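# Push the two marked drive blanks fully into the rack

## Task

Press the two drive blanks that the work order labels PUSH HOME inward until each reaches its stop and clicks into its latch, and leave every other blank untouched. The rack is loose on the table, so it must not tilt beyond a slight amount (more than that is a failure) and must finish in its original spot. A blank counts only if it stays seated on its own, not because the robot is still holding or pressing it. Nothing may be knocked or placed off the table.

## Robot and tools

Robot: one Franka FR3 arm with seven revolute joints and a Robotiq 2F-140 two-finger gripper. There is only one arm, so each command row covers this single arm plus its gripper.

Frame: positions are reported in the scene frame. Its origin sits on the table top straight below the arm base. +z points up, and +y is to the left when you face along +x. The base may be slightly tilted relative to the table. The reported hand position is approximate and gets less accurate the farther the arm reaches. end_effector_position (metres) is the origin of link pinch, the point between the finger pads when closed. end_effector_quat_wxyz gives the orientation. The fingers point along the gripper's +z axis and close along its y axis. When closed the tips extend about 33 mm past that point; when fully open, about 9 mm. Closing also pushes the tips roughly 24 mm farther from the arm, so allow clearance above surfaces.

execute_actions: takes "actions", a list holding at most one item, plus an optional "pictures" boolean.
- Empty list []: nothing is commanded; it returns the current state together with camera images.
- Motion item {"rows": [...], "steps": n}: n control steps of 1/30 s each, from 9 to 15 (15 if omitted). Each row is used for one step; if there are fewer rows than steps, the last row repeats. The final 9 steps run after the result is returned, while you are composing your next reply.
- Wait item {"steps": n} with no rows: up to 300 steps with no new command, counted from the previous result and including your reply time.
Pictures come back only with an empty list or with "pictures": true.

Each row has exactly 10 numbers in this order: fr3_joint1 (waist), fr3_joint2 (shoulder), fr3_joint3 (upper arm roll), fr3_joint4 (elbow), fr3_joint5 (forearm roll), fr3_joint6 (wrist pitch), fr3_joint7 (wrist roll), then gripper position, gripper force_limit, gripper speed. The first seven are absolute target joint angles in radians, in the same convention as the Joint positions line; they are not offsets. Nominal ranges: waist -2.744..2.744, shoulder -1.784..1.784, upper arm roll -2.901..2.901, elbow -3.042..-0.152, forearm roll -2.807..2.807, wrist pitch 0.544..4.517, wrist roll -3.016..3.016. The true stops can differ by up to 0.018 rad. A call is rejected (and nothing is sent) if a target exceeds a range end by over 0.018 rad and also lies farther out than the joint's last reported angle. Targets past the real stop get clipped, and the result then prints "joint sent to its limit", possibly referring to an earlier action.

Gripper numbers are scaled to [-1, 1]. position: +1 means fully open (140 mm); about -0.8 means the pads touch; -1 means keep closing until blocked. force_limit on parts up to 40 mm wide: about 14 N at -1, 60 N at 0, 107 N at +1. speed: about 30 mm/s at -1, 140 at 0, 250 at +1. To change the force during a grip, send a new position that differs by at least 0.01 (for example -0.98 instead of -1).

Motion limits: each joint's sent target is capped at a fixed lead ahead of its measured angle (0.248 rad for joints 1-4, 0.677 for joint 5, 0.715 for joint 6, 1.54 for joint 7). Targets that would move the hand more than 70 mm from where it is now are pulled back proportionally. Large moves therefore need several calls. The arm keeps heading toward the last row while you think. It stops once it barely moves or a step is HELD.

Result lines: Joint positions and Joint velocities list the 7 joints in row order (rad, rad/s). object_status: 0 moving, 1 blocked while opening, 2 blocked while closing (a grip), 3 reached the target or the pads met. position_measured is in counts: 3 is open, 230 means the pads touch, and the scale is not linear. "joint command not followed" means the clearance check changed or blocked targets; mounting blocks and posts count as part of the arm. HELD marks steps on which your row was not fully sent. TORQUE FAULT or FORCE FAULT: contact reached a joint's load limit (85 N m for joints 1-4, 11 N m for joints 5-7) or 85 N of outside force. The arm then halts for 10 s and drops the rest of that call. MOTOR HOT warns of heating from sustained load; an OVER-TEMPERATURE FAULT applies the brakes until the motors cool.

Other tools: zoom_image {"camera": one of cam_high, cam_low, cam_wrist, "region": [x0, y0, x1, y1]} gives a closer view of that camera's latest image, in pixels from the top-left corner, up to 504x504. Image sizes: cam_high and cam_low 672x504, cam_wrist 616x616. show_instructions (no arguments) shows the work order image that says which blanks are marked PUSH HOME. read_manual(section="licences") only returns licence text. finished_scene {"scene": n} ends the scene and grades it, and cannot be undone. A reply with no tool call ends everything.

Cautions: the rack is free-standing, so push each blank slowly and straight along its slot axis rather than bumping the rack. Keep contact forces well under 85 N, and brace nothing against the rack frame. Confirm the latch has engaged, then back the gripper away so the blank stays home without help. Check from the cameras that the rack has neither shifted nor tipped, and that nothing has fallen off the table. Avoid slams, drops and excessive shoves.

Each tool is called after ">>>" by a JSON object that holds its "method" and its "body", one argument or row to a line.

Reference images:

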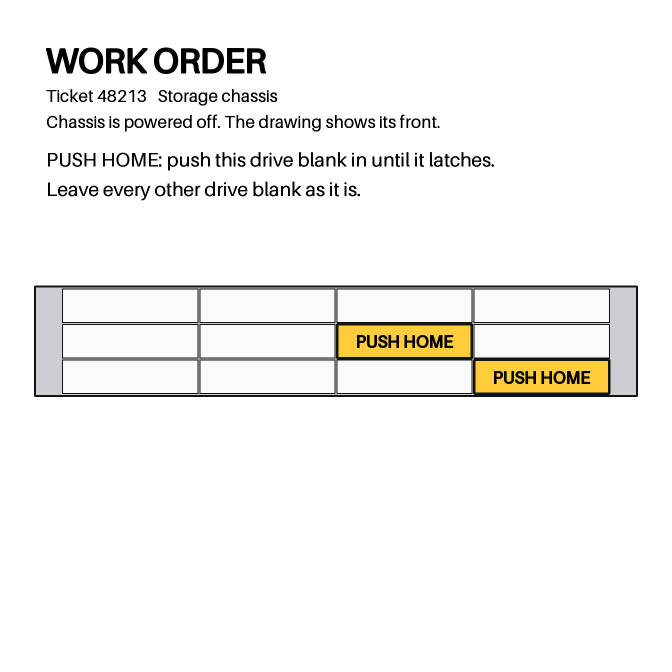

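## Session

>>> {"method": "execute_actions", "body": {
  "actions": []
}}

Scene clock: 0.00 s of 4500.00 s.
end_effector_position=(+0.5711, -0.1696, +0.2641) position_measured=3 object_status=3 end_effector_quat_wxyz=(+0.490, +0.776, +0.220, -0.331)
Joint positions: [ 0.13   0.688  0.027 -1.563 -1.017  1.383 -1.622]
Joint velocities: [-0.001  0.001  0.001  0.001 -0.001  0.    -0.   ]

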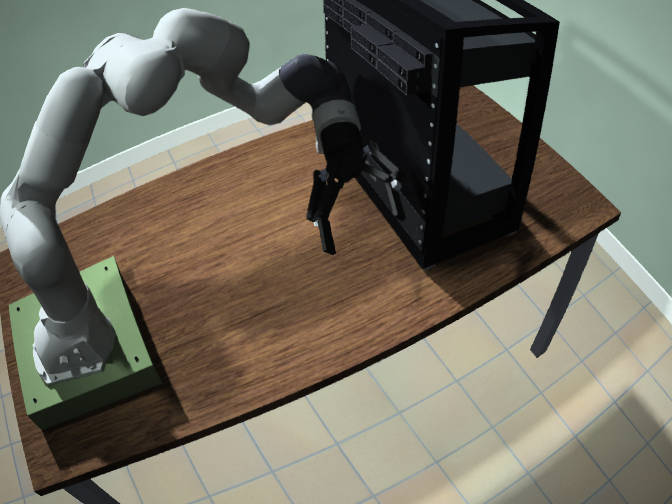

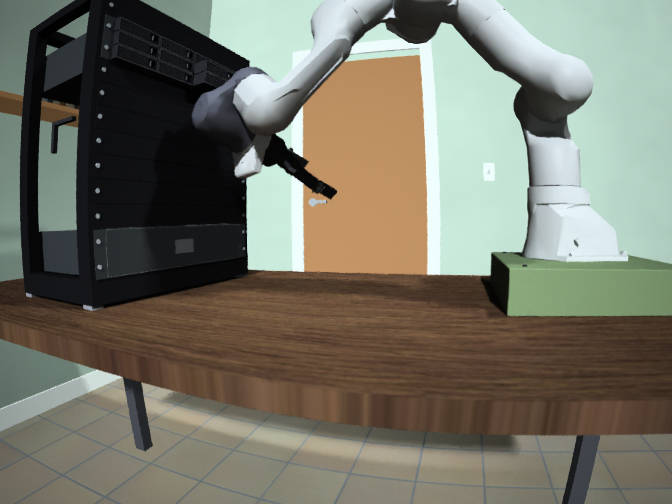

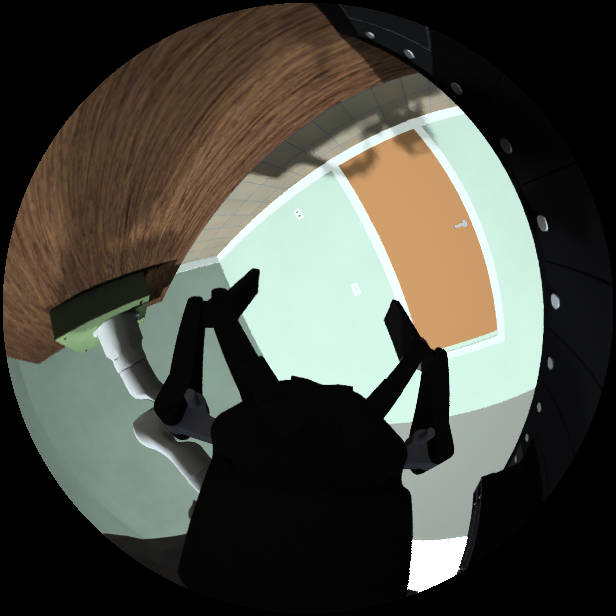

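>>> {"method": "zoom_image", "body": {
  "camera": "cam_high",
  "region": [300, 0, 460, 120]
}}

>>> {"method": "zoom_image", "body": {
  "camera": "cam_low",
  "region": [80, 0, 280, 150]
}}

Region (300, 0, 460, 120) of cam_high's 672x504 image, scaled by 3.150, with more detail than that image has; it fills the top 378 rows of this view, and the rest is white.

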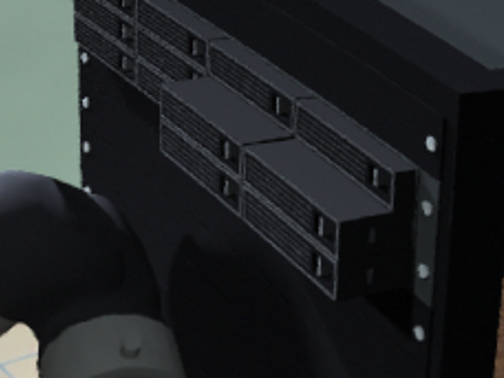

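Region (80, 0, 280, 150) of cam_low's 672x504 image, scaled by 2.520, with more detail than that image has; it fills the top 378 rows of this view, and the rest is white.

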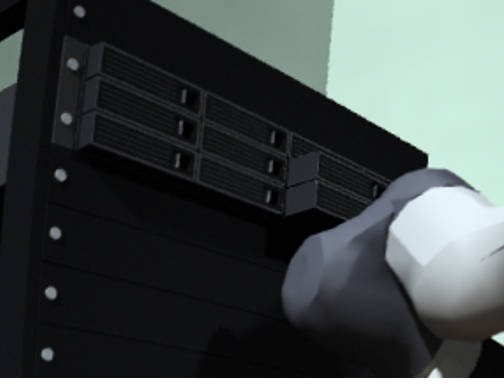

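>>> {"method": "execute_actions", "body": {
  "actions": [
    {"rows":[[0.12,0.62,0.02,-1.63,-1.0,1.4,-1.55,-1,0,0],[0.11,0.55,0.02,-1.71,-0.97,1.42,-1.45,-1,0,0],[0.10,0.48,0.02,-1.79,-0.94,1.45,-1.35,-1,0,0],[0.09,0.41,0.02,-1.87,-0.9,1.48,-1.25,-1,0,0],[0.08,0.34,0.02,-1.95,-0.85,1.52,-1.15,-1,0,0],[0.07,0.27,0.01,-2.03,-0.8,1.57,-1.05,-1,0,0],[0.06,0.2,0.01,-2.11,-0.73,1.63,-0.95,-1,0,0],[0.05,0.13,0.01,-2.19,-0.66,1.7,-0.85,-1,0,0],[0.04,0.06,0.01,-2.27,-0.58,1.78,-0.75,-1,0,0],[0.03,-0.01,0,-2.35,-0.5,1.86,-0.6,-1,0,0],[0.03,-0.08,0,-2.42,-0.4,1.95,-0.45,-1,0,0],[0.03,-0.15,0,-2.48,-0.3,2.05,-0.3,-1,0,0],[0.03,-0.22,0,-2.54,-0.2,2.15,-0.2,-1,0,0],[0.03,-0.3,0,-2.6,0,2.3,0,-1,0,0]],"steps":15}
  ]
}}

>>> {"method": "execute_actions", "body": {
  "actions": [
    {"steps":45}
  ],
  "pictures": true
}}

Scene clock: 8.93 s of 4500.00 s.
end_effector_position=(+0.4868, -0.1810, +0.2817) position_measured=40 object_status=0 end_effector_quat_wxyz=(+0.461, +0.820, +0.154, -0.304)
Joint positions: [ 0.096  0.417  0.022 -1.88  -0.91   1.46  -1.456]
Joint velocities: [-0.277 -1.964 -0.116 -1.963  0.937  0.593  1.329]
Steps of this call (steps 1 to 90: nothing new was sent; then 5.73 s passed at rest; steps 91 to 96: the first 6 steps of this action). Readings (joint positions | what the end effector reports):
91: [0.130 0.675 0.027 -1.583 -1.015 1.388 -1.615] | position_measured=3 object_status=0
92: [0.127 0.645 0.027 -1.624 -1.005 1.394 -1.599] | position_measured=10 object_status=0
94: [0.114 0.547 0.026 -1.742 -0.970 1.418 -1.542] | position_measured=25 object_status=0
96: the state above

Scene clock: 10.43 s of 4500.00 s.
end_effector_position=(+0.4127, +0.0321, +0.2189) position_measured=233 object_status=3 end_effector_quat_wxyz=(+0.002, +0.746, -0.666, -0.000)
Joint positions: [ 0.033 -0.298  0.002 -2.599 -0.004  2.297 -0.031]
Joint velocities: [-0.    -0.    -0.    -0.001  0.001  0.005  0.091]
Kept back: nothing.
Steps of this call (steps 1 to 9: the last 9 steps of your previous action; steps 10 to 45: the robot went on to your last target). Readings (joint positions | what the end effector reports):
1: [0.085 0.346 0.019 -1.952 -0.869 1.489 -1.405] | position_measured=48 object_status=0
2: [0.073 0.278 0.015 -2.021 -0.825 1.522 -1.353] | position_measured=55 object_status=0
4: [0.055 0.161 0.009 -2.141 -0.733 1.595 -1.252] | position_measured=70 object_status=0
8: [0.040 -0.003 0.002 -2.298 -0.546 1.741 -1.070] | position_measured=101 object_status=0
45: the state above
camera_calibration (this result's frames):
cam_wrist: T_world_to_cam=[[-0.944531, -0.319434, -0.0763049, 0.427866], [-0.312837, 0.804368, 0.5051, -0.0200789], [-0.0999689, 0.500954, -0.859681, 0.402498], [0, 0, 0, 1]] pos_world=[0.438088, -0.0488071, 0.38881]

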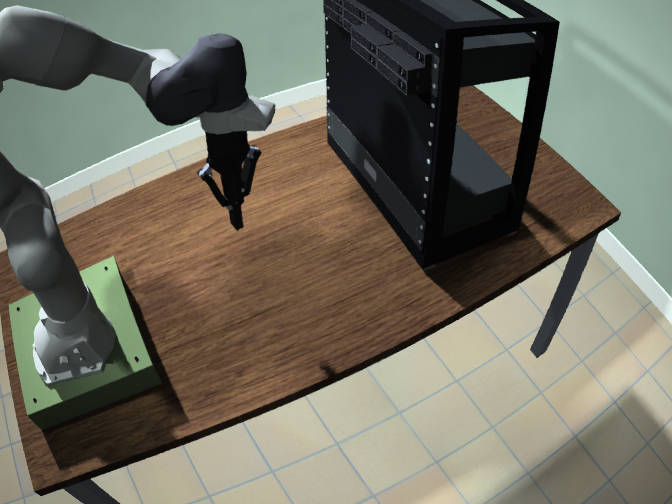

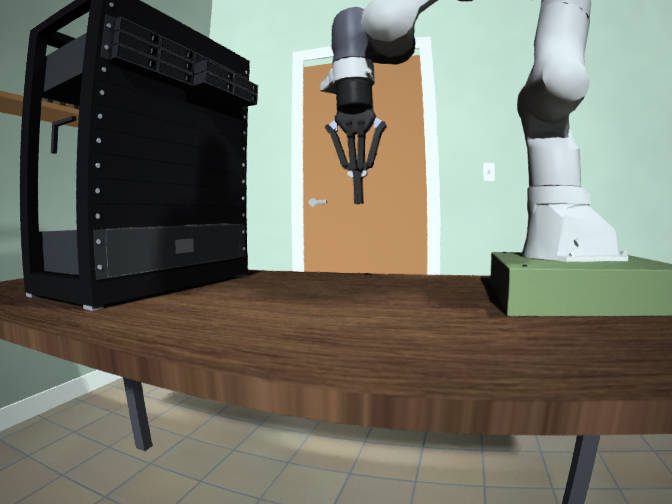

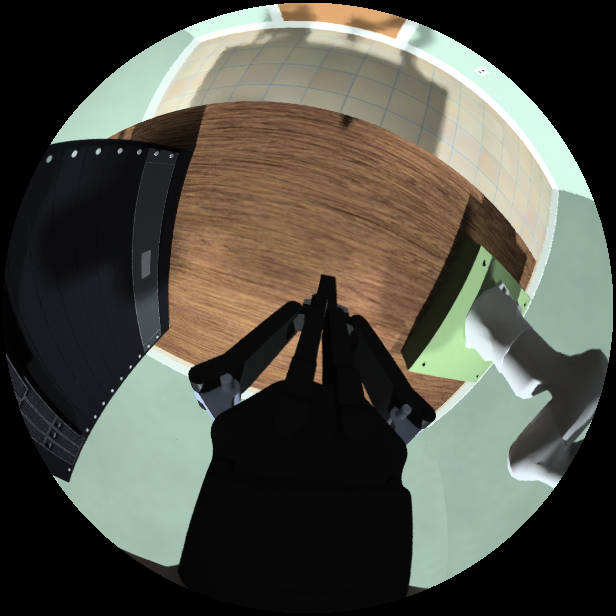

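>>> {"method": "zoom_image", "body": {
  "camera": "cam_low",
  "region": [160, 30, 280, 120]
}}

>>> {"method": "zoom_image", "body": {
  "camera": "cam_wrist",
  "region": [0, 330, 160, 490]
}}

Region (160, 30, 280, 120) of cam_low's 672x504 image, scaled by 4.200, with more detail than that image has; it fills the top 378 rows of this view, and the rest is white.

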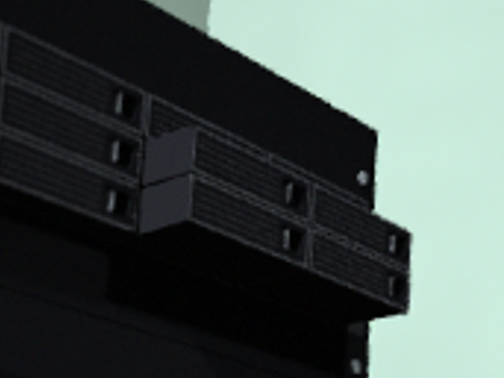

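Region (0, 330, 160, 490) of cam_wrist's 616x616 image, scaled by 3.150, with more detail than that image has.

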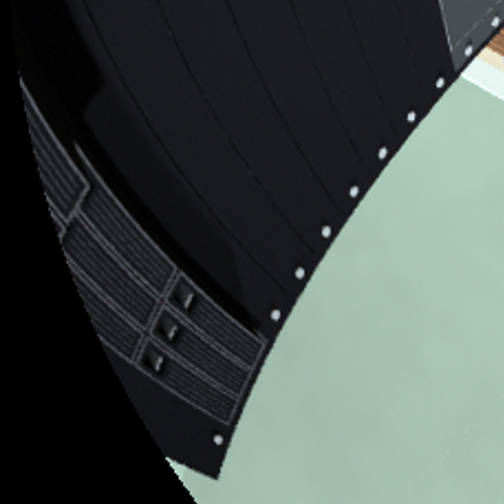

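>>> {"method": "execute_actions", "body": {
  "actions": [
    {"rows":[[0.04,-0.305,0,-2.61,0,2.4,0,-1,0,0],[0.045,-0.31,0,-2.62,0,2.5,0,-1,0,0],[0.05,-0.315,0,-2.625,0,2.6,0,-1,0,0],[0.055,-0.32,0,-2.63,0,2.7,0,-1,0,0],[0.06,-0.325,0,-2.64,0,2.8,0,-1,0,0],[0.065,-0.33,0,-2.65,0,2.92,0,-1,0,0],[0.07,-0.335,0,-2.66,0,3.04,0,-1,0,0],[0.075,-0.34,0,-2.665,0,3.16,0,-1,0,0],[0.08,-0.35,0,-2.67,0,3.28,0,-1,0,0],[0.085,-0.355,0,-2.68,0,3.4,0,-1,0,0],[0.09,-0.36,0,-2.69,0,3.5,0,-1,0,0],[0.09,-0.365,0,-2.695,0,3.58,0,-1,0,0],[0.09,-0.37,0,-2.70,0,3.64,0,-1,0,0]],"steps":15}
  ]
}}

>>> {"method": "execute_actions", "body": {
  "actions": [
    {"steps":25}
  ],
  "pictures": true
}}

Scene clock: 13.20 s of 4500.00 s.
end_effector_position=(+0.4643, +0.0428, +0.2366) position_measured=233 object_status=3 end_effector_quat_wxyz=(-0.069, +0.738, -0.668, +0.064)
Joint positions: [ 0.047 -0.311  0.001 -2.626 -0.004  2.503 -0.004]
Joint velocities: [ 0.07  -0.081 -0.001 -0.106  0.     1.128  0.001]
Steps of this call (steps 1 to 30: the robot went on to your last target; steps 31 to 77: nothing new was sent; steps 78 to 83: the first 6 steps of this action). Readings (joint positions | what the end effector reports):
78: [0.034 -0.298 0.001 -2.602 -0.004 2.314 -0.004] | position_measured=233 object_status=3
79: [0.036 -0.300 0.001 -2.608 -0.004 2.345 -0.004] | position_measured=233 object_status=3
81: [0.042 -0.305 0.001 -2.618 -0.004 2.423 -0.004] | position_measured=233 object_status=3
83: the state above

Scene clock: 14.03 s of 4500.00 s.
end_effector_position=(+0.6197, +0.0824, +0.4728) position_measured=233 object_status=3 end_effector_quat_wxyz=(-0.405, +0.635, -0.552, +0.356)
Joint positions: [ 0.085 -0.365  0.001 -2.696 -0.004  3.47  -0.004]
Joint velocities: [ 0.028 -0.042 -0.001 -0.025 -0.     1.023  0.001]
Kept back: nothing.
Steps of this call (steps 1 to 9: the last 9 steps of your previous action; steps 10 to 25: the robot went on to your last target). Readings (joint positions | what the end effector reports):
1: [0.049 -0.314 0.001 -2.630 -0.004 2.544 -0.004] | position_measured=233 object_status=3
2: [0.051 -0.316 0.001 -2.634 -0.004 2.584 -0.004] | position_measured=233 object_status=3
4: [0.056 -0.321 0.001 -2.641 -0.004 2.663 -0.004] | position_measured=233 object_status=3
8: [0.065 -0.334 0.001 -2.659 -0.004 2.823 -0.004] | position_measured=233 object_status=3
25: the state above
camera_calibration (this result's frames):
cam_wrist: T_world_to_cam=[[-0.302066, -0.258235, -0.917644, 0.653489], [-0.660249, 0.751023, 0.00599254, 0.331693], [0.687624, 0.607684, -0.397358, -0.0992192], [0, 0, 0, 1]] pos_world=[0.484623, -0.0200619, 0.558257]

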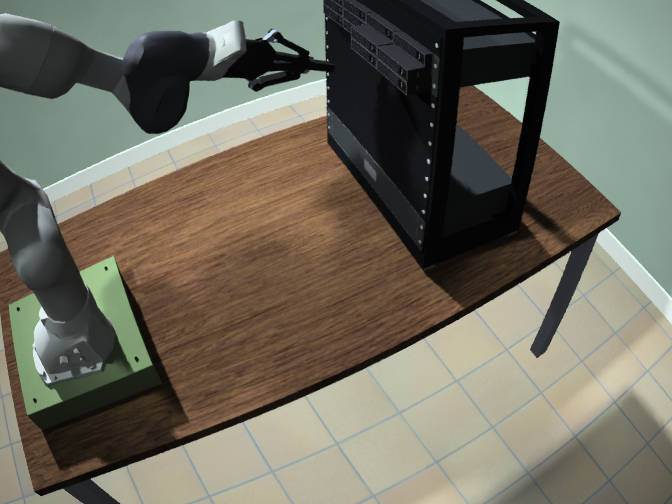

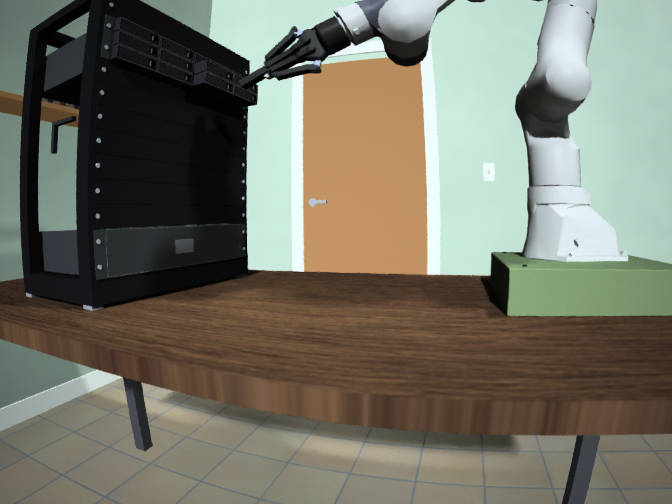

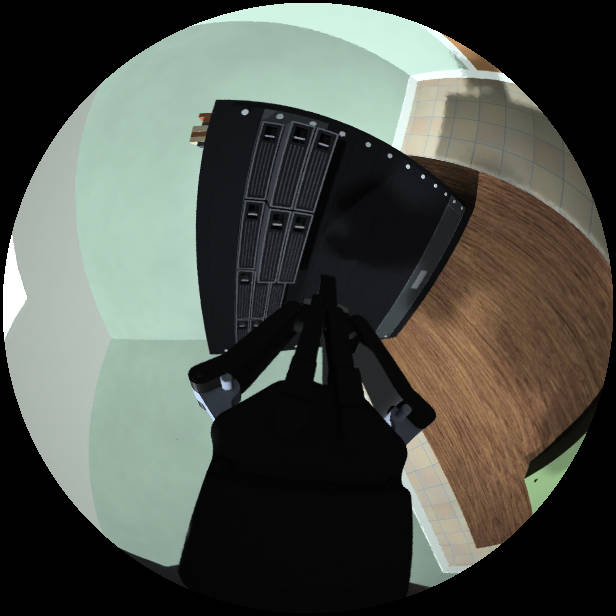

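>>> {"method": "execute_actions", "body": {
  "actions": []
}}

>>> {"method": "zoom_image", "body": {
  "camera": "cam_wrist",
  "region": [200, 100, 400, 330]
}}

>>> {"method": "zoom_image", "body": {
  "camera": "cam_low",
  "region": [160, 0, 340, 135]
}}

Scene clock: 14.23 s of 4500.00 s.
end_effector_position=(+0.6228, +0.0841, +0.5128) position_measured=233 object_status=3 end_effector_quat_wxyz=(-0.443, +0.610, -0.530, +0.389)
Joint positions: [ 0.087 -0.369  0.001 -2.698 -0.004  3.588 -0.004]
Joint velocities: [ 0.001  0.001 -0.001 -0.007 -0.     0.305  0.002]
Kept back: nothing.
Steps of this call (steps 1 to 6: the robot went on to your last target). Readings (joint positions | what the end effector reports):
1: [0.086 -0.366 0.001 -2.697 -0.004 3.501 -0.004] | position_measured=233 object_status=3
2: [0.086 -0.367 0.001 -2.697 -0.004 3.526 -0.004] | position_measured=233 object_status=3
4: [0.087 -0.369 0.001 -2.697 -0.004 3.563 -0.004] | position_measured=233 object_status=3
6: the state above
camera_calibration (this result's frames):
cam_wrist: T_world_to_cam=[[-0.190376, -0.243626, -0.951001, 0.63785], [-0.658697, 0.74999, -0.0602702, 0.365257], [0.727925, 0.614948, -0.303256, -0.160507], [0, 0, 0, 1]] pos_world=[0.478862, -0.0198393, 0.579936]

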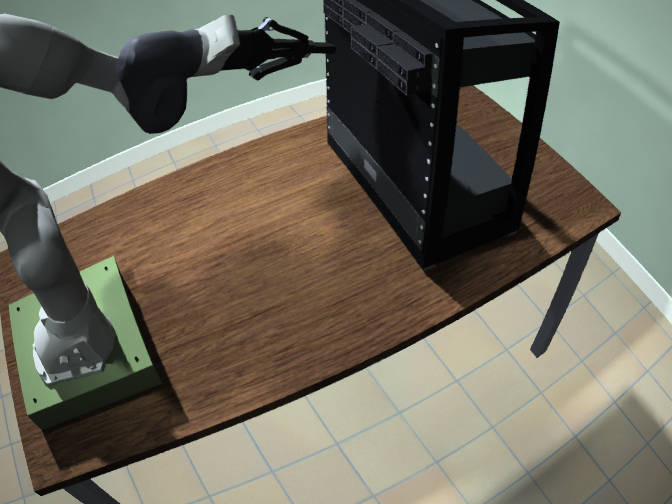

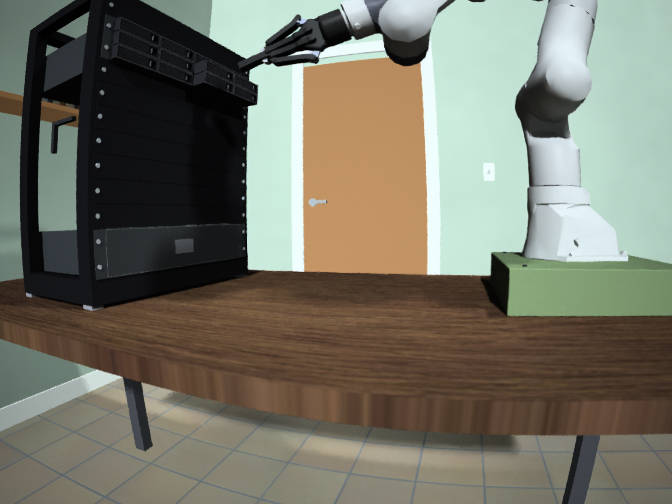

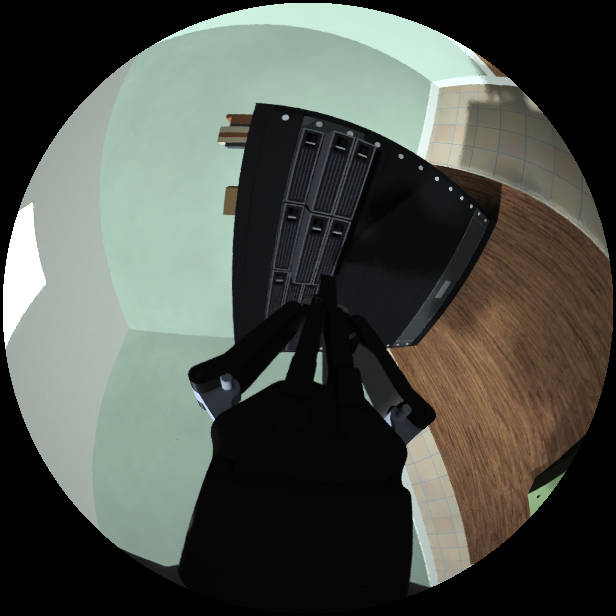

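Region (200, 100, 400, 330) of cam_wrist's 616x616 image, scaled by 2.191, with more detail than that image has; it fills the left 438 columns of this view, and the rest is white.

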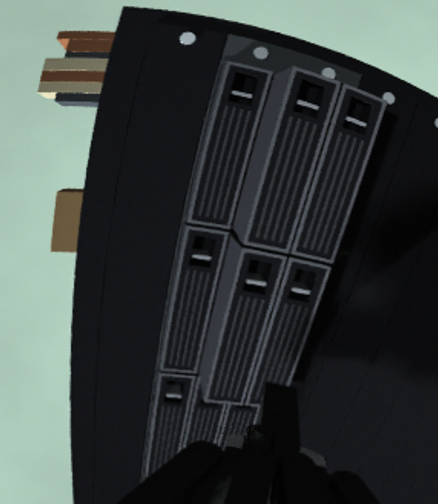

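Region (160, 0, 340, 135) of cam_low's 672x504 image, scaled by 2.800, with more detail than that image has; it fills the top 378 rows of this view, and the rest is white.

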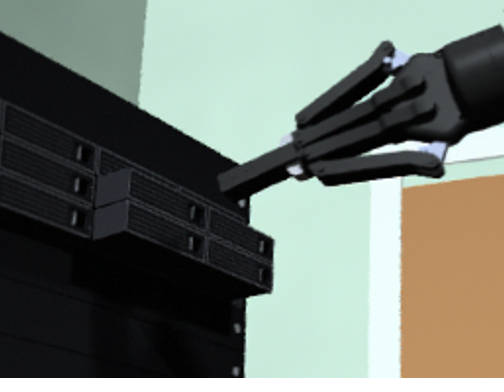

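>>> {"method": "execute_actions", "body": {
  "actions": [
    {"rows":[[0.095,-0.36,0,-2.69,0,3.645,0,-1,0,0],[0.1,-0.345,0,-2.675,0,3.645,0,-1,0,0],[0.1,-0.33,0,-2.66,0,3.645,0,-1,0,0],[0.1,-0.315,0,-2.645,0,3.645,0,-1,0,0],[0.1,-0.30,0,-2.63,0,3.645,0,-1,0,0],[0.1,-0.285,0,-2.615,0,3.645,0,-1,0,0],[0.1,-0.27,0,-2.60,0,3.645,0,-1,0,0],[0.1,-0.26,0,-2.59,0,3.645,0,-1,0,0]],"steps":12}
  ]
}}

>>> {"method": "execute_actions", "body": {
  "actions": [
    {"steps":20}
  ],
  "pictures": true
}}

>>> {"method": "zoom_image", "body": {
  "camera": "cam_low",
  "region": [160, 0, 340, 135]
}}

>>> {"method": "zoom_image", "body": {
  "camera": "cam_wrist",
  "region": [220, 120, 420, 330]
}}

Scene clock: 15.60 s of 4500.00 s.
end_effector_position=(+0.6275, +0.0884, +0.5312) position_measured=233 object_status=3 end_effector_quat_wxyz=(-0.460, +0.600, -0.517, +0.401)
Joint positions: [ 0.093 -0.354  0.001 -2.682 -0.004  3.64  -0.004]
Joint velocities: [ 0.062  0.269 -0.002  0.289 -0.001  0.02   0.   ]
Steps of this call (steps 1 to 30: the robot went on to your last target; steps 31 to 38: nothing new was sent; steps 39 to 41: the first 3 steps of this action). Readings (joint positions | what the end effector reports):
39: [0.088 -0.367 0.001 -2.697 -0.004 3.638 -0.004] | position_measured=233 object_status=3
40: [0.091 -0.362 0.001 -2.691 -0.004 3.639 -0.004] | position_measured=233 object_status=3
41: the state above

Scene clock: 16.27 s of 4500.00 s.
end_effector_position=(+0.6565, +0.0952, +0.5331) position_measured=233 object_status=3 end_effector_quat_wxyz=(-0.461, +0.600, -0.516, +0.401)
Joint positions: [ 0.097 -0.263  0.001 -2.591 -0.004  3.643 -0.004]
Joint velocities: [ 0.003  0.    -0.001 -0.     0.001  0.001  0.   ]
Kept back: nothing.
Steps of this call (steps 1 to 9: the last 9 steps of your previous action; steps 10 to 20: the robot went on to your last target). Readings (joint positions | what the end effector reports):
1: [0.095 -0.343 0.001 -2.671 -0.004 3.641 -0.004] | position_measured=233 object_status=3
2: [0.096 -0.331 0.001 -2.658 -0.004 3.641 -0.004] | position_measured=233 object_status=3
4: [0.097 -0.303 0.001 -2.630 -0.004 3.642 -0.004] | position_measured=233 object_status=3
8: [0.097 -0.268 0.001 -2.598 -0.004 3.642 -0.004] | position_measured=233 object_status=3
20: the state above
camera_calibration (this result's frames):
cam_wrist: T_world_to_cam=[[-0.136085, -0.237457, -0.961819, 0.635798], [-0.661915, 0.744148, -0.090065, 0.398885], [0.737122, 0.624386, -0.258443, -0.216463], [0, 0, 0, 1]] pos_world=[0.51011, -0.0106982, 0.591504]

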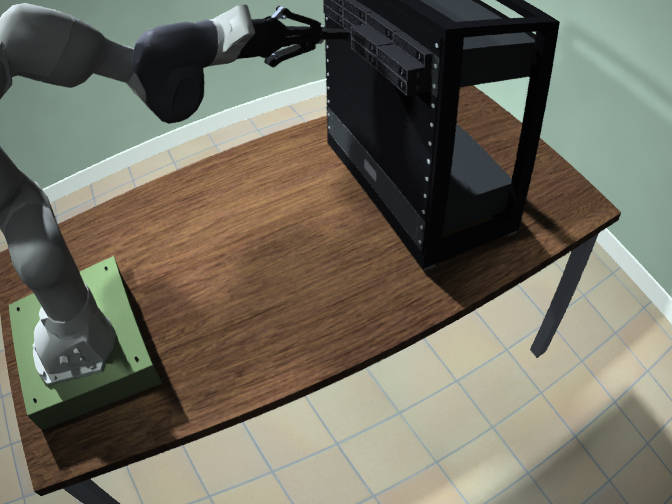

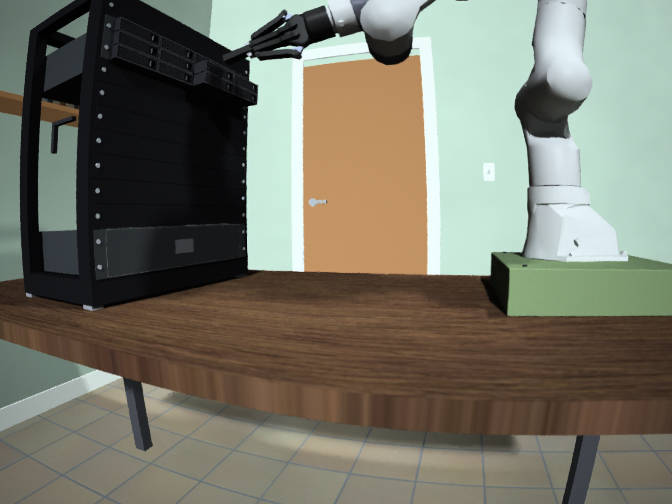

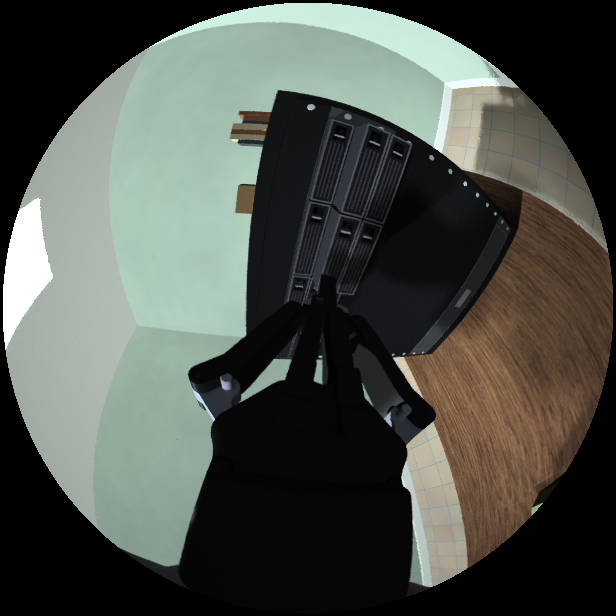

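Region (160, 0, 340, 135) of cam_low's 672x504 image, scaled by 2.800, with more detail than that image has; it fills the top 378 rows of this view, and the rest is white.

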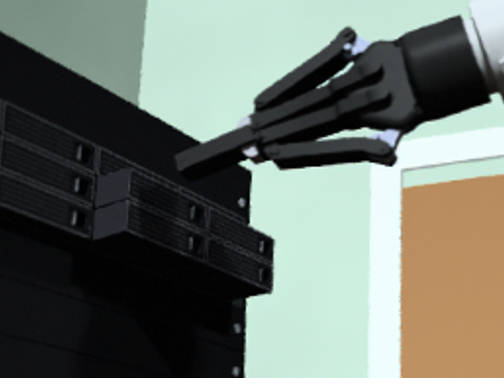

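Region (220, 120, 420, 330) of cam_wrist's 616x616 image, scaled by 2.400, with more detail than that image has; it fills the left 480 columns of this view, and the rest is white.

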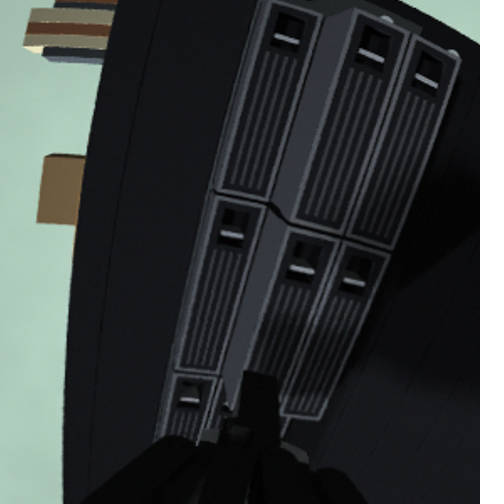

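>>> {"method": "execute_actions", "body": {
  "actions": [
    {"rows":[[0.1,-0.25,0,-2.59,0,3.655,0,-1,0,0],[0.1,-0.24,0,-2.59,0,3.665,0,-1,0,0],[0.1,-0.23,0,-2.59,0,3.675,0,-1,0,0],[0.1,-0.22,0,-2.59,0,3.685,0,-1,0,0],[0.1,-0.21,0,-2.59,0,3.695,0,-1,0,0],[0.1,-0.2,0,-2.58,0,3.695,0,-1,0,0],[0.1,-0.19,0,-2.57,0,3.695,0,-1,0,0],[0.1,-0.18,0,-2.56,0,3.695,0,-1,0,0]],"steps":10}
  ]
}}

>>> {"method": "execute_actions", "body": {
  "actions": [
    {"steps":20}
  ],
  "pictures": true
}}

>>> {"method": "zoom_image", "body": {
  "camera": "cam_low",
  "region": [180, 20, 300, 110]
}}

>>> {"method": "zoom_image", "body": {
  "camera": "cam_wrist",
  "region": [260, 180, 420, 330]
}}

Scene clock: 18.87 s of 4500.00 s.
end_effector_position=(+0.6568, +0.0953, +0.5331) position_measured=233 object_status=3 end_effector_quat_wxyz=(-0.462, +0.600, -0.516, +0.401)
Joint positions: [ 0.097 -0.261  0.001 -2.591 -0.004  3.645 -0.004]
Joint velocities: [0.001 0.069 0.    0.015 0.001 0.058 0.   ]
Steps of this call (steps 1 to 15: the robot went on to your last target; steps 16 to 77: nothing new was sent; step 78: the first step of this action). Readings (joint positions | what the end effector reports):
78: the state above

Scene clock: 19.53 s of 4500.00 s.
end_effector_position=(+0.6718, +0.0976, +0.5153) position_measured=233 object_status=3 end_effector_quat_wxyz=(-0.461, +0.601, -0.516, +0.400)
Joint positions: [ 0.097 -0.183  0.001 -2.561 -0.004  3.691 -0.004]
Joint velocities: [ 0.002 -0.     0.001  0.001 -0.     0.008  0.002]
Kept back: nothing.
Steps of this call (steps 1 to 9: the last 9 steps of your previous action; steps 10 to 20: the robot went on to your last target). Readings (joint positions | what the end effector reports):
1: [0.097 -0.257 0.001 -2.590 -0.004 3.648 -0.004] | position_measured=233 object_status=3
2: [0.097 -0.251 0.001 -2.590 -0.004 3.653 -0.004] | position_measured=233 object_status=3
4: [0.097 -0.233 0.001 -2.589 -0.004 3.665 -0.004] | position_measured=233 object_status=3
8: [0.097 -0.194 0.001 -2.572 -0.004 3.679 -0.004] | position_measured=233 object_status=3
20: the state above
camera_calibration (this result's frames):
cam_wrist: T_world_to_cam=[[-0.137179, -0.23745, -0.961665, 0.622031], [-0.662238, 0.743962, -0.0892289, 0.405456], [0.73663, 0.62461, -0.259304, -0.23308], [0, 0, 0, 1]] pos_world=[0.525531, -0.00835852, 0.573925]

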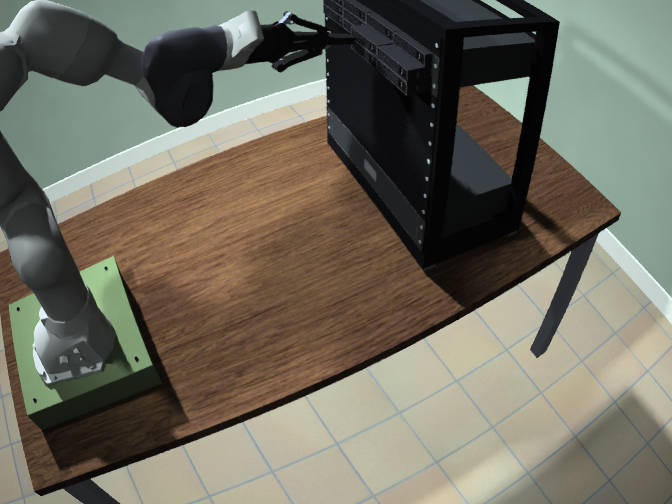

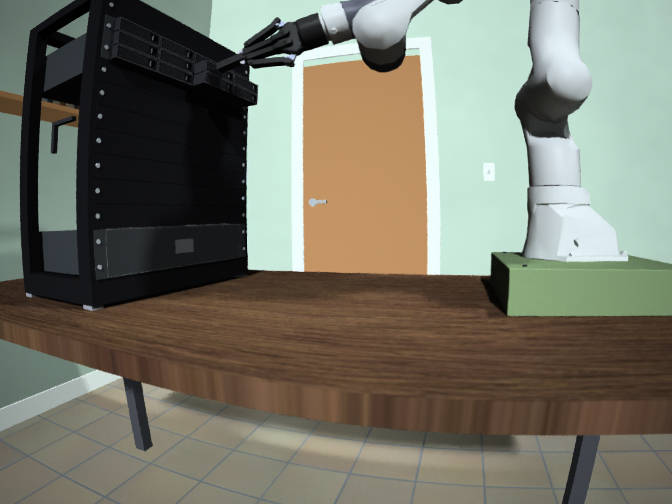

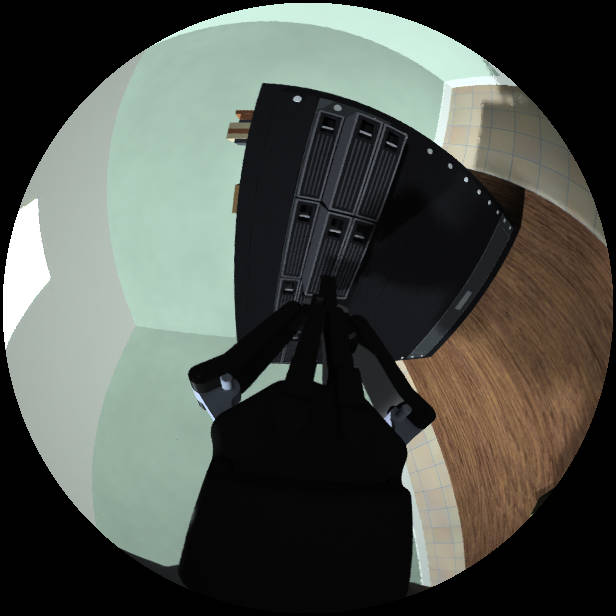

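Region (180, 20, 300, 110) of cam_low's 672x504 image, scaled by 4.200, with more detail than that image has; it fills the top 378 rows of this view, and the rest is white.

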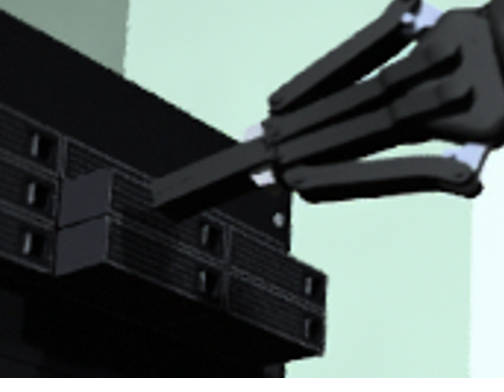

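Region (260, 180, 420, 330) of cam_wrist's 616x616 image, scaled by 3.150, with more detail than that image has; it fills the top 472 rows of this view, and the rest is white.

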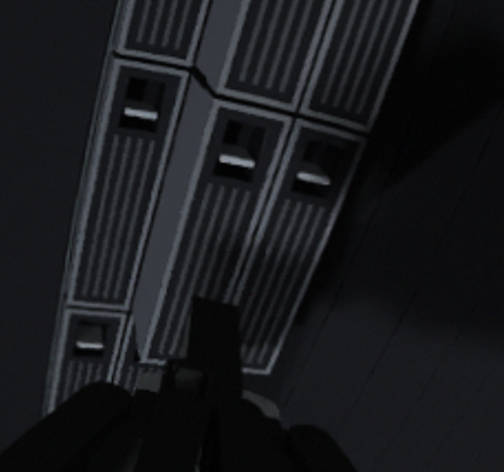

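>>> {"method": "execute_actions", "body": {
  "actions": [
    {"rows":[[0.1,-0.17,0,-2.55,0,3.695,0,-1,0,0],[0.1,-0.16,0,-2.54,0,3.695,0,-1,0,0],[0.1,-0.15,0,-2.53,0,3.695,0,-1,0,0],[0.1,-0.14,0,-2.52,0,3.695,0,-1,0,0],[0.1,-0.13,0,-2.51,0,3.695,0,-1,0,0],[0.1,-0.12,0,-2.50,0,3.695,0,-1,0,0],[0.1,-0.11,0,-2.49,0,3.695,0,-1,0,0],[0.1,-0.10,0,-2.48,0,3.695,0,-1,0,0],[0.1,-0.09,0,-2.47,0,3.695,0,-1,0,0]],"steps":12}
  ]
}}

>>> {"method": "execute_actions", "body": {
  "actions": [
    {"steps":18}
  ],
  "pictures": true
}}

>>> {"method": "zoom_image", "body": {
  "camera": "cam_low",
  "region": [160, 20, 280, 110]
}}

Scene clock: 20.80 s of 4500.00 s.
end_effector_position=(+0.6765, +0.0983, +0.5166) position_measured=233 object_status=3 end_effector_quat_wxyz=(-0.462, +0.600, -0.515, +0.401)
Joint positions: [ 0.097 -0.169  0.001 -2.546 -0.004  3.693 -0.004]
Joint velocities: [ 0.001  0.205 -0.001  0.213  0.001  0.001 -0.001]
Steps of this call (steps 1 to 15: the robot went on to your last target; steps 16 to 35: nothing new was sent; steps 36 to 38: the first 3 steps of this action). Readings (joint positions | what the end effector reports):
36: [0.097 -0.180 0.001 -2.559 -0.004 3.693 -0.004] | position_measured=233 object_status=3
37: [0.097 -0.176 0.001 -2.553 -0.004 3.693 -0.004] | position_measured=233 object_status=3
38: the state above

Scene clock: 21.40 s of 4500.00 s.
end_effector_position=(+0.7005, +0.1002, +0.5147) position_measured=233 object_status=3 end_effector_quat_wxyz=(-0.463, +0.598, -0.516, +0.402)
Joint positions: [ 0.097 -0.095 -0.001 -2.472 -0.002  3.696 -0.003]
Joint velocities: [-0.     0.001  0.001 -0.    -0.001 -0.    -0.   ]
Kept back: nothing.
Steps of this call (steps 1 to 9: the last 9 steps of your previous action; steps 10 to 18: the robot went on to your last target). Readings (joint positions | what the end effector reports):
1: [0.097 -0.161 0.001 -2.538 -0.004 3.693 -0.004] | position_measured=233 object_status=3
2: [0.097 -0.152 0.001 -2.529 -0.004 3.693 -0.004] | position_measured=233 object_status=3
4: [0.097 -0.134 0.000 -2.511 -0.003 3.694 -0.004] | position_measured=233 object_status=3
8: [0.097 -0.103 -0.001 -2.480 -0.002 3.695 -0.003] | position_measured=233 object_status=3
18: the state above
camera_calibration (this result's frames):
cam_wrist: T_world_to_cam=[[-0.132122, -0.234486, -0.963099, 0.622921], [-0.659519, 0.746137, -0.0911864, 0.421329], [0.739986, 0.623134, -0.253229, -0.261334], [0, 0, 0, 1]] pos_world=[0.553559, -0.00545656, 0.572176]

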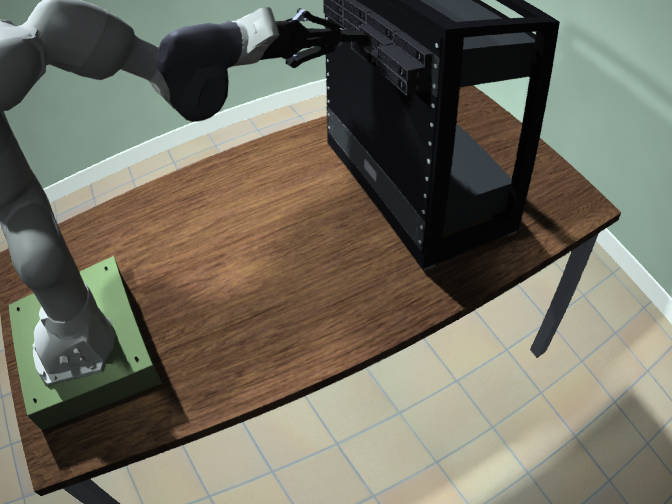

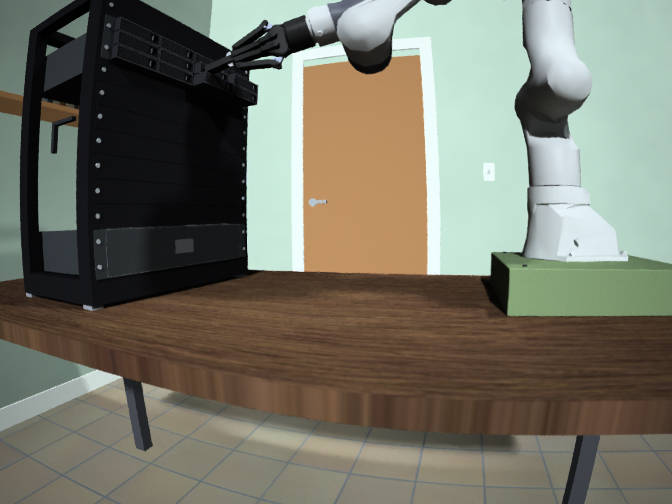

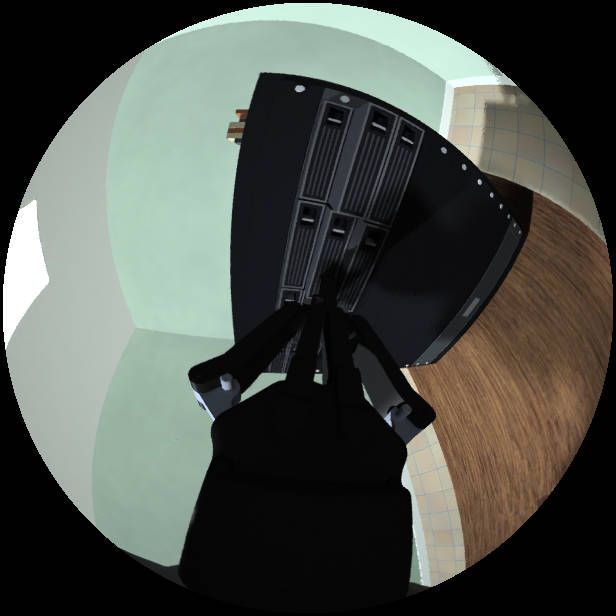

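Region (160, 20, 280, 110) of cam_low's 672x504 image, scaled by 4.200, with more detail than that image has; it fills the top 378 rows of this view, and the rest is white.

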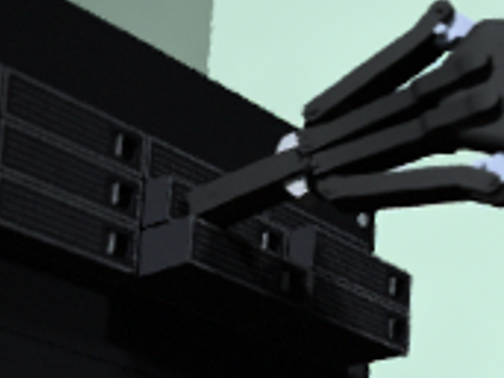

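>>> {"method": "execute_actions", "body": {
  "actions": [
    {"rows":[[0.1,-0.082,0,-2.462,0,3.695,0,-1,0,0],[0.1,-0.074,0,-2.454,0,3.695,0,-1,0,0],[0.1,-0.066,0,-2.446,0,3.695,0,-1,0,0],[0.1,-0.058,0,-2.438,0,3.695,0,-1,0,0],[0.1,-0.05,0,-2.43,0,3.695,0,-1,0,0]],"steps":9}
  ]
}}

>>> {"method": "execute_actions", "body": {
  "actions": [
    {"steps":15}
  ],
  "pictures": true
}}

>>> {"method": "zoom_image", "body": {
  "camera": "cam_low",
  "region": [160, 20, 280, 110]
}}

Scene clock: 21.93 s of 4500.00 s.
end_effector_position=(+0.7005, +0.1002, +0.5147) position_measured=233 object_status=3 end_effector_quat_wxyz=(-0.463, +0.598, -0.516, +0.402)
Joint positions: [ 0.097 -0.095 -0.001 -2.472 -0.002  3.696 -0.003]
Joint velocities: [ 0.003  0.001  0.001  0.001 -0.     0.     0.001]
Kept back: the last 9 steps of this action.
Steps of this call (steps 1 to 15: the robot went on to your last target; step 16: nothing new was sent). Readings (joint positions | what the end effector reports):
1: [0.097 -0.095 -0.001 -2.472 -0.002 3.696 -0.003] | position_measured=233 object_status=3
2: [0.097 -0.095 -0.001 -2.472 -0.002 3.696 -0.003] | position_measured=233 object_status=3
4: [0.097 -0.095 -0.001 -2.472 -0.002 3.696 -0.003] | position_measured=233 object_status=3
8: [0.097 -0.095 -0.001 -2.472 -0.002 3.696 -0.003] | position_measured=233 object_status=3
16: the state above

Scene clock: 22.43 s of 4500.00 s.
end_effector_position=(+0.7132, +0.1014, +0.5137) position_measured=233 object_status=3 end_effector_quat_wxyz=(-0.463, +0.597, -0.516, +0.403)
Joint positions: [ 0.097 -0.056 -0.001 -2.432 -0.001  3.697 -0.003]
Joint velocities: [-0.     0.002 -0.     0.003 -0.001 -0.    -0.001]
Kept back: nothing.
Steps of this call (steps 1 to 9: the last 9 steps of your previous action; steps 10 to 15: the robot went on to your last target). Readings (joint positions | what the end effector reports):
1: [0.097 -0.093 -0.001 -2.470 -0.002 3.696 -0.003] | position_measured=233 object_status=3
2: [0.097 -0.089 -0.001 -2.466 -0.002 3.696 -0.003] | position_measured=233 object_status=3
4: [0.097 -0.078 -0.001 -2.454 -0.002 3.696 -0.003] | position_measured=233 object_status=3
8: [0.097 -0.059 -0.001 -2.435 -0.001 3.697 -0.003] | position_measured=233 object_status=3
15: the state above
camera_calibration (this result's frames):
cam_wrist: T_world_to_cam=[[-0.129976, -0.233466, -0.963639, 0.622567], [-0.658417, 0.746988, -0.092169, 0.428412], [0.741345, 0.622497, -0.250809, -0.273895], [0, 0, 0, 1]] pos_world=[0.566044, -0.00417263, 0.57072]

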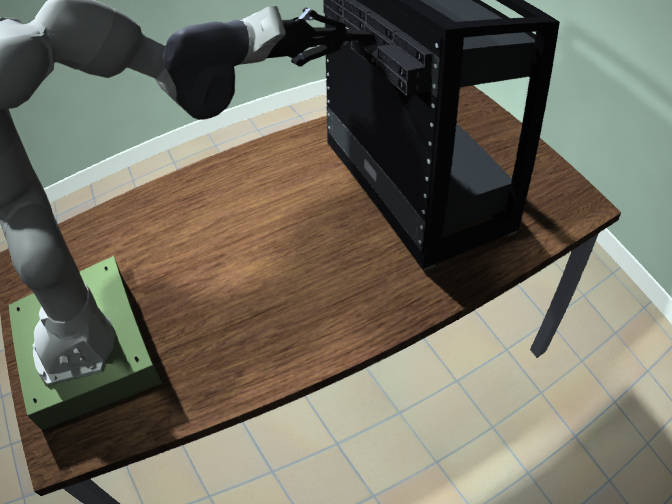

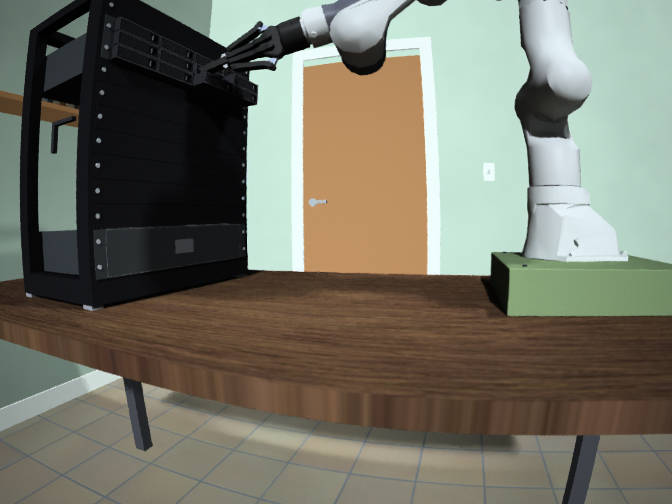

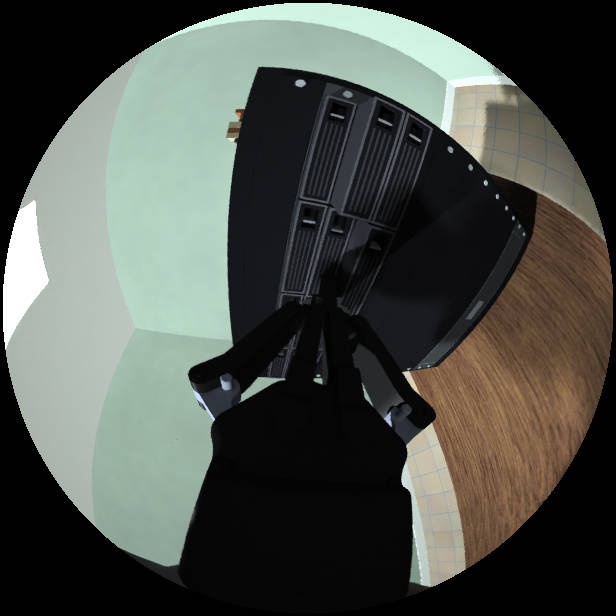

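Region (160, 20, 280, 110) of cam_low's 672x504 image, scaled by 4.200, with more detail than that image has; it fills the top 378 rows of this view, and the rest is white.

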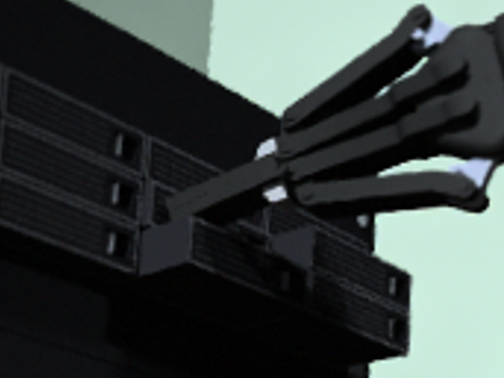

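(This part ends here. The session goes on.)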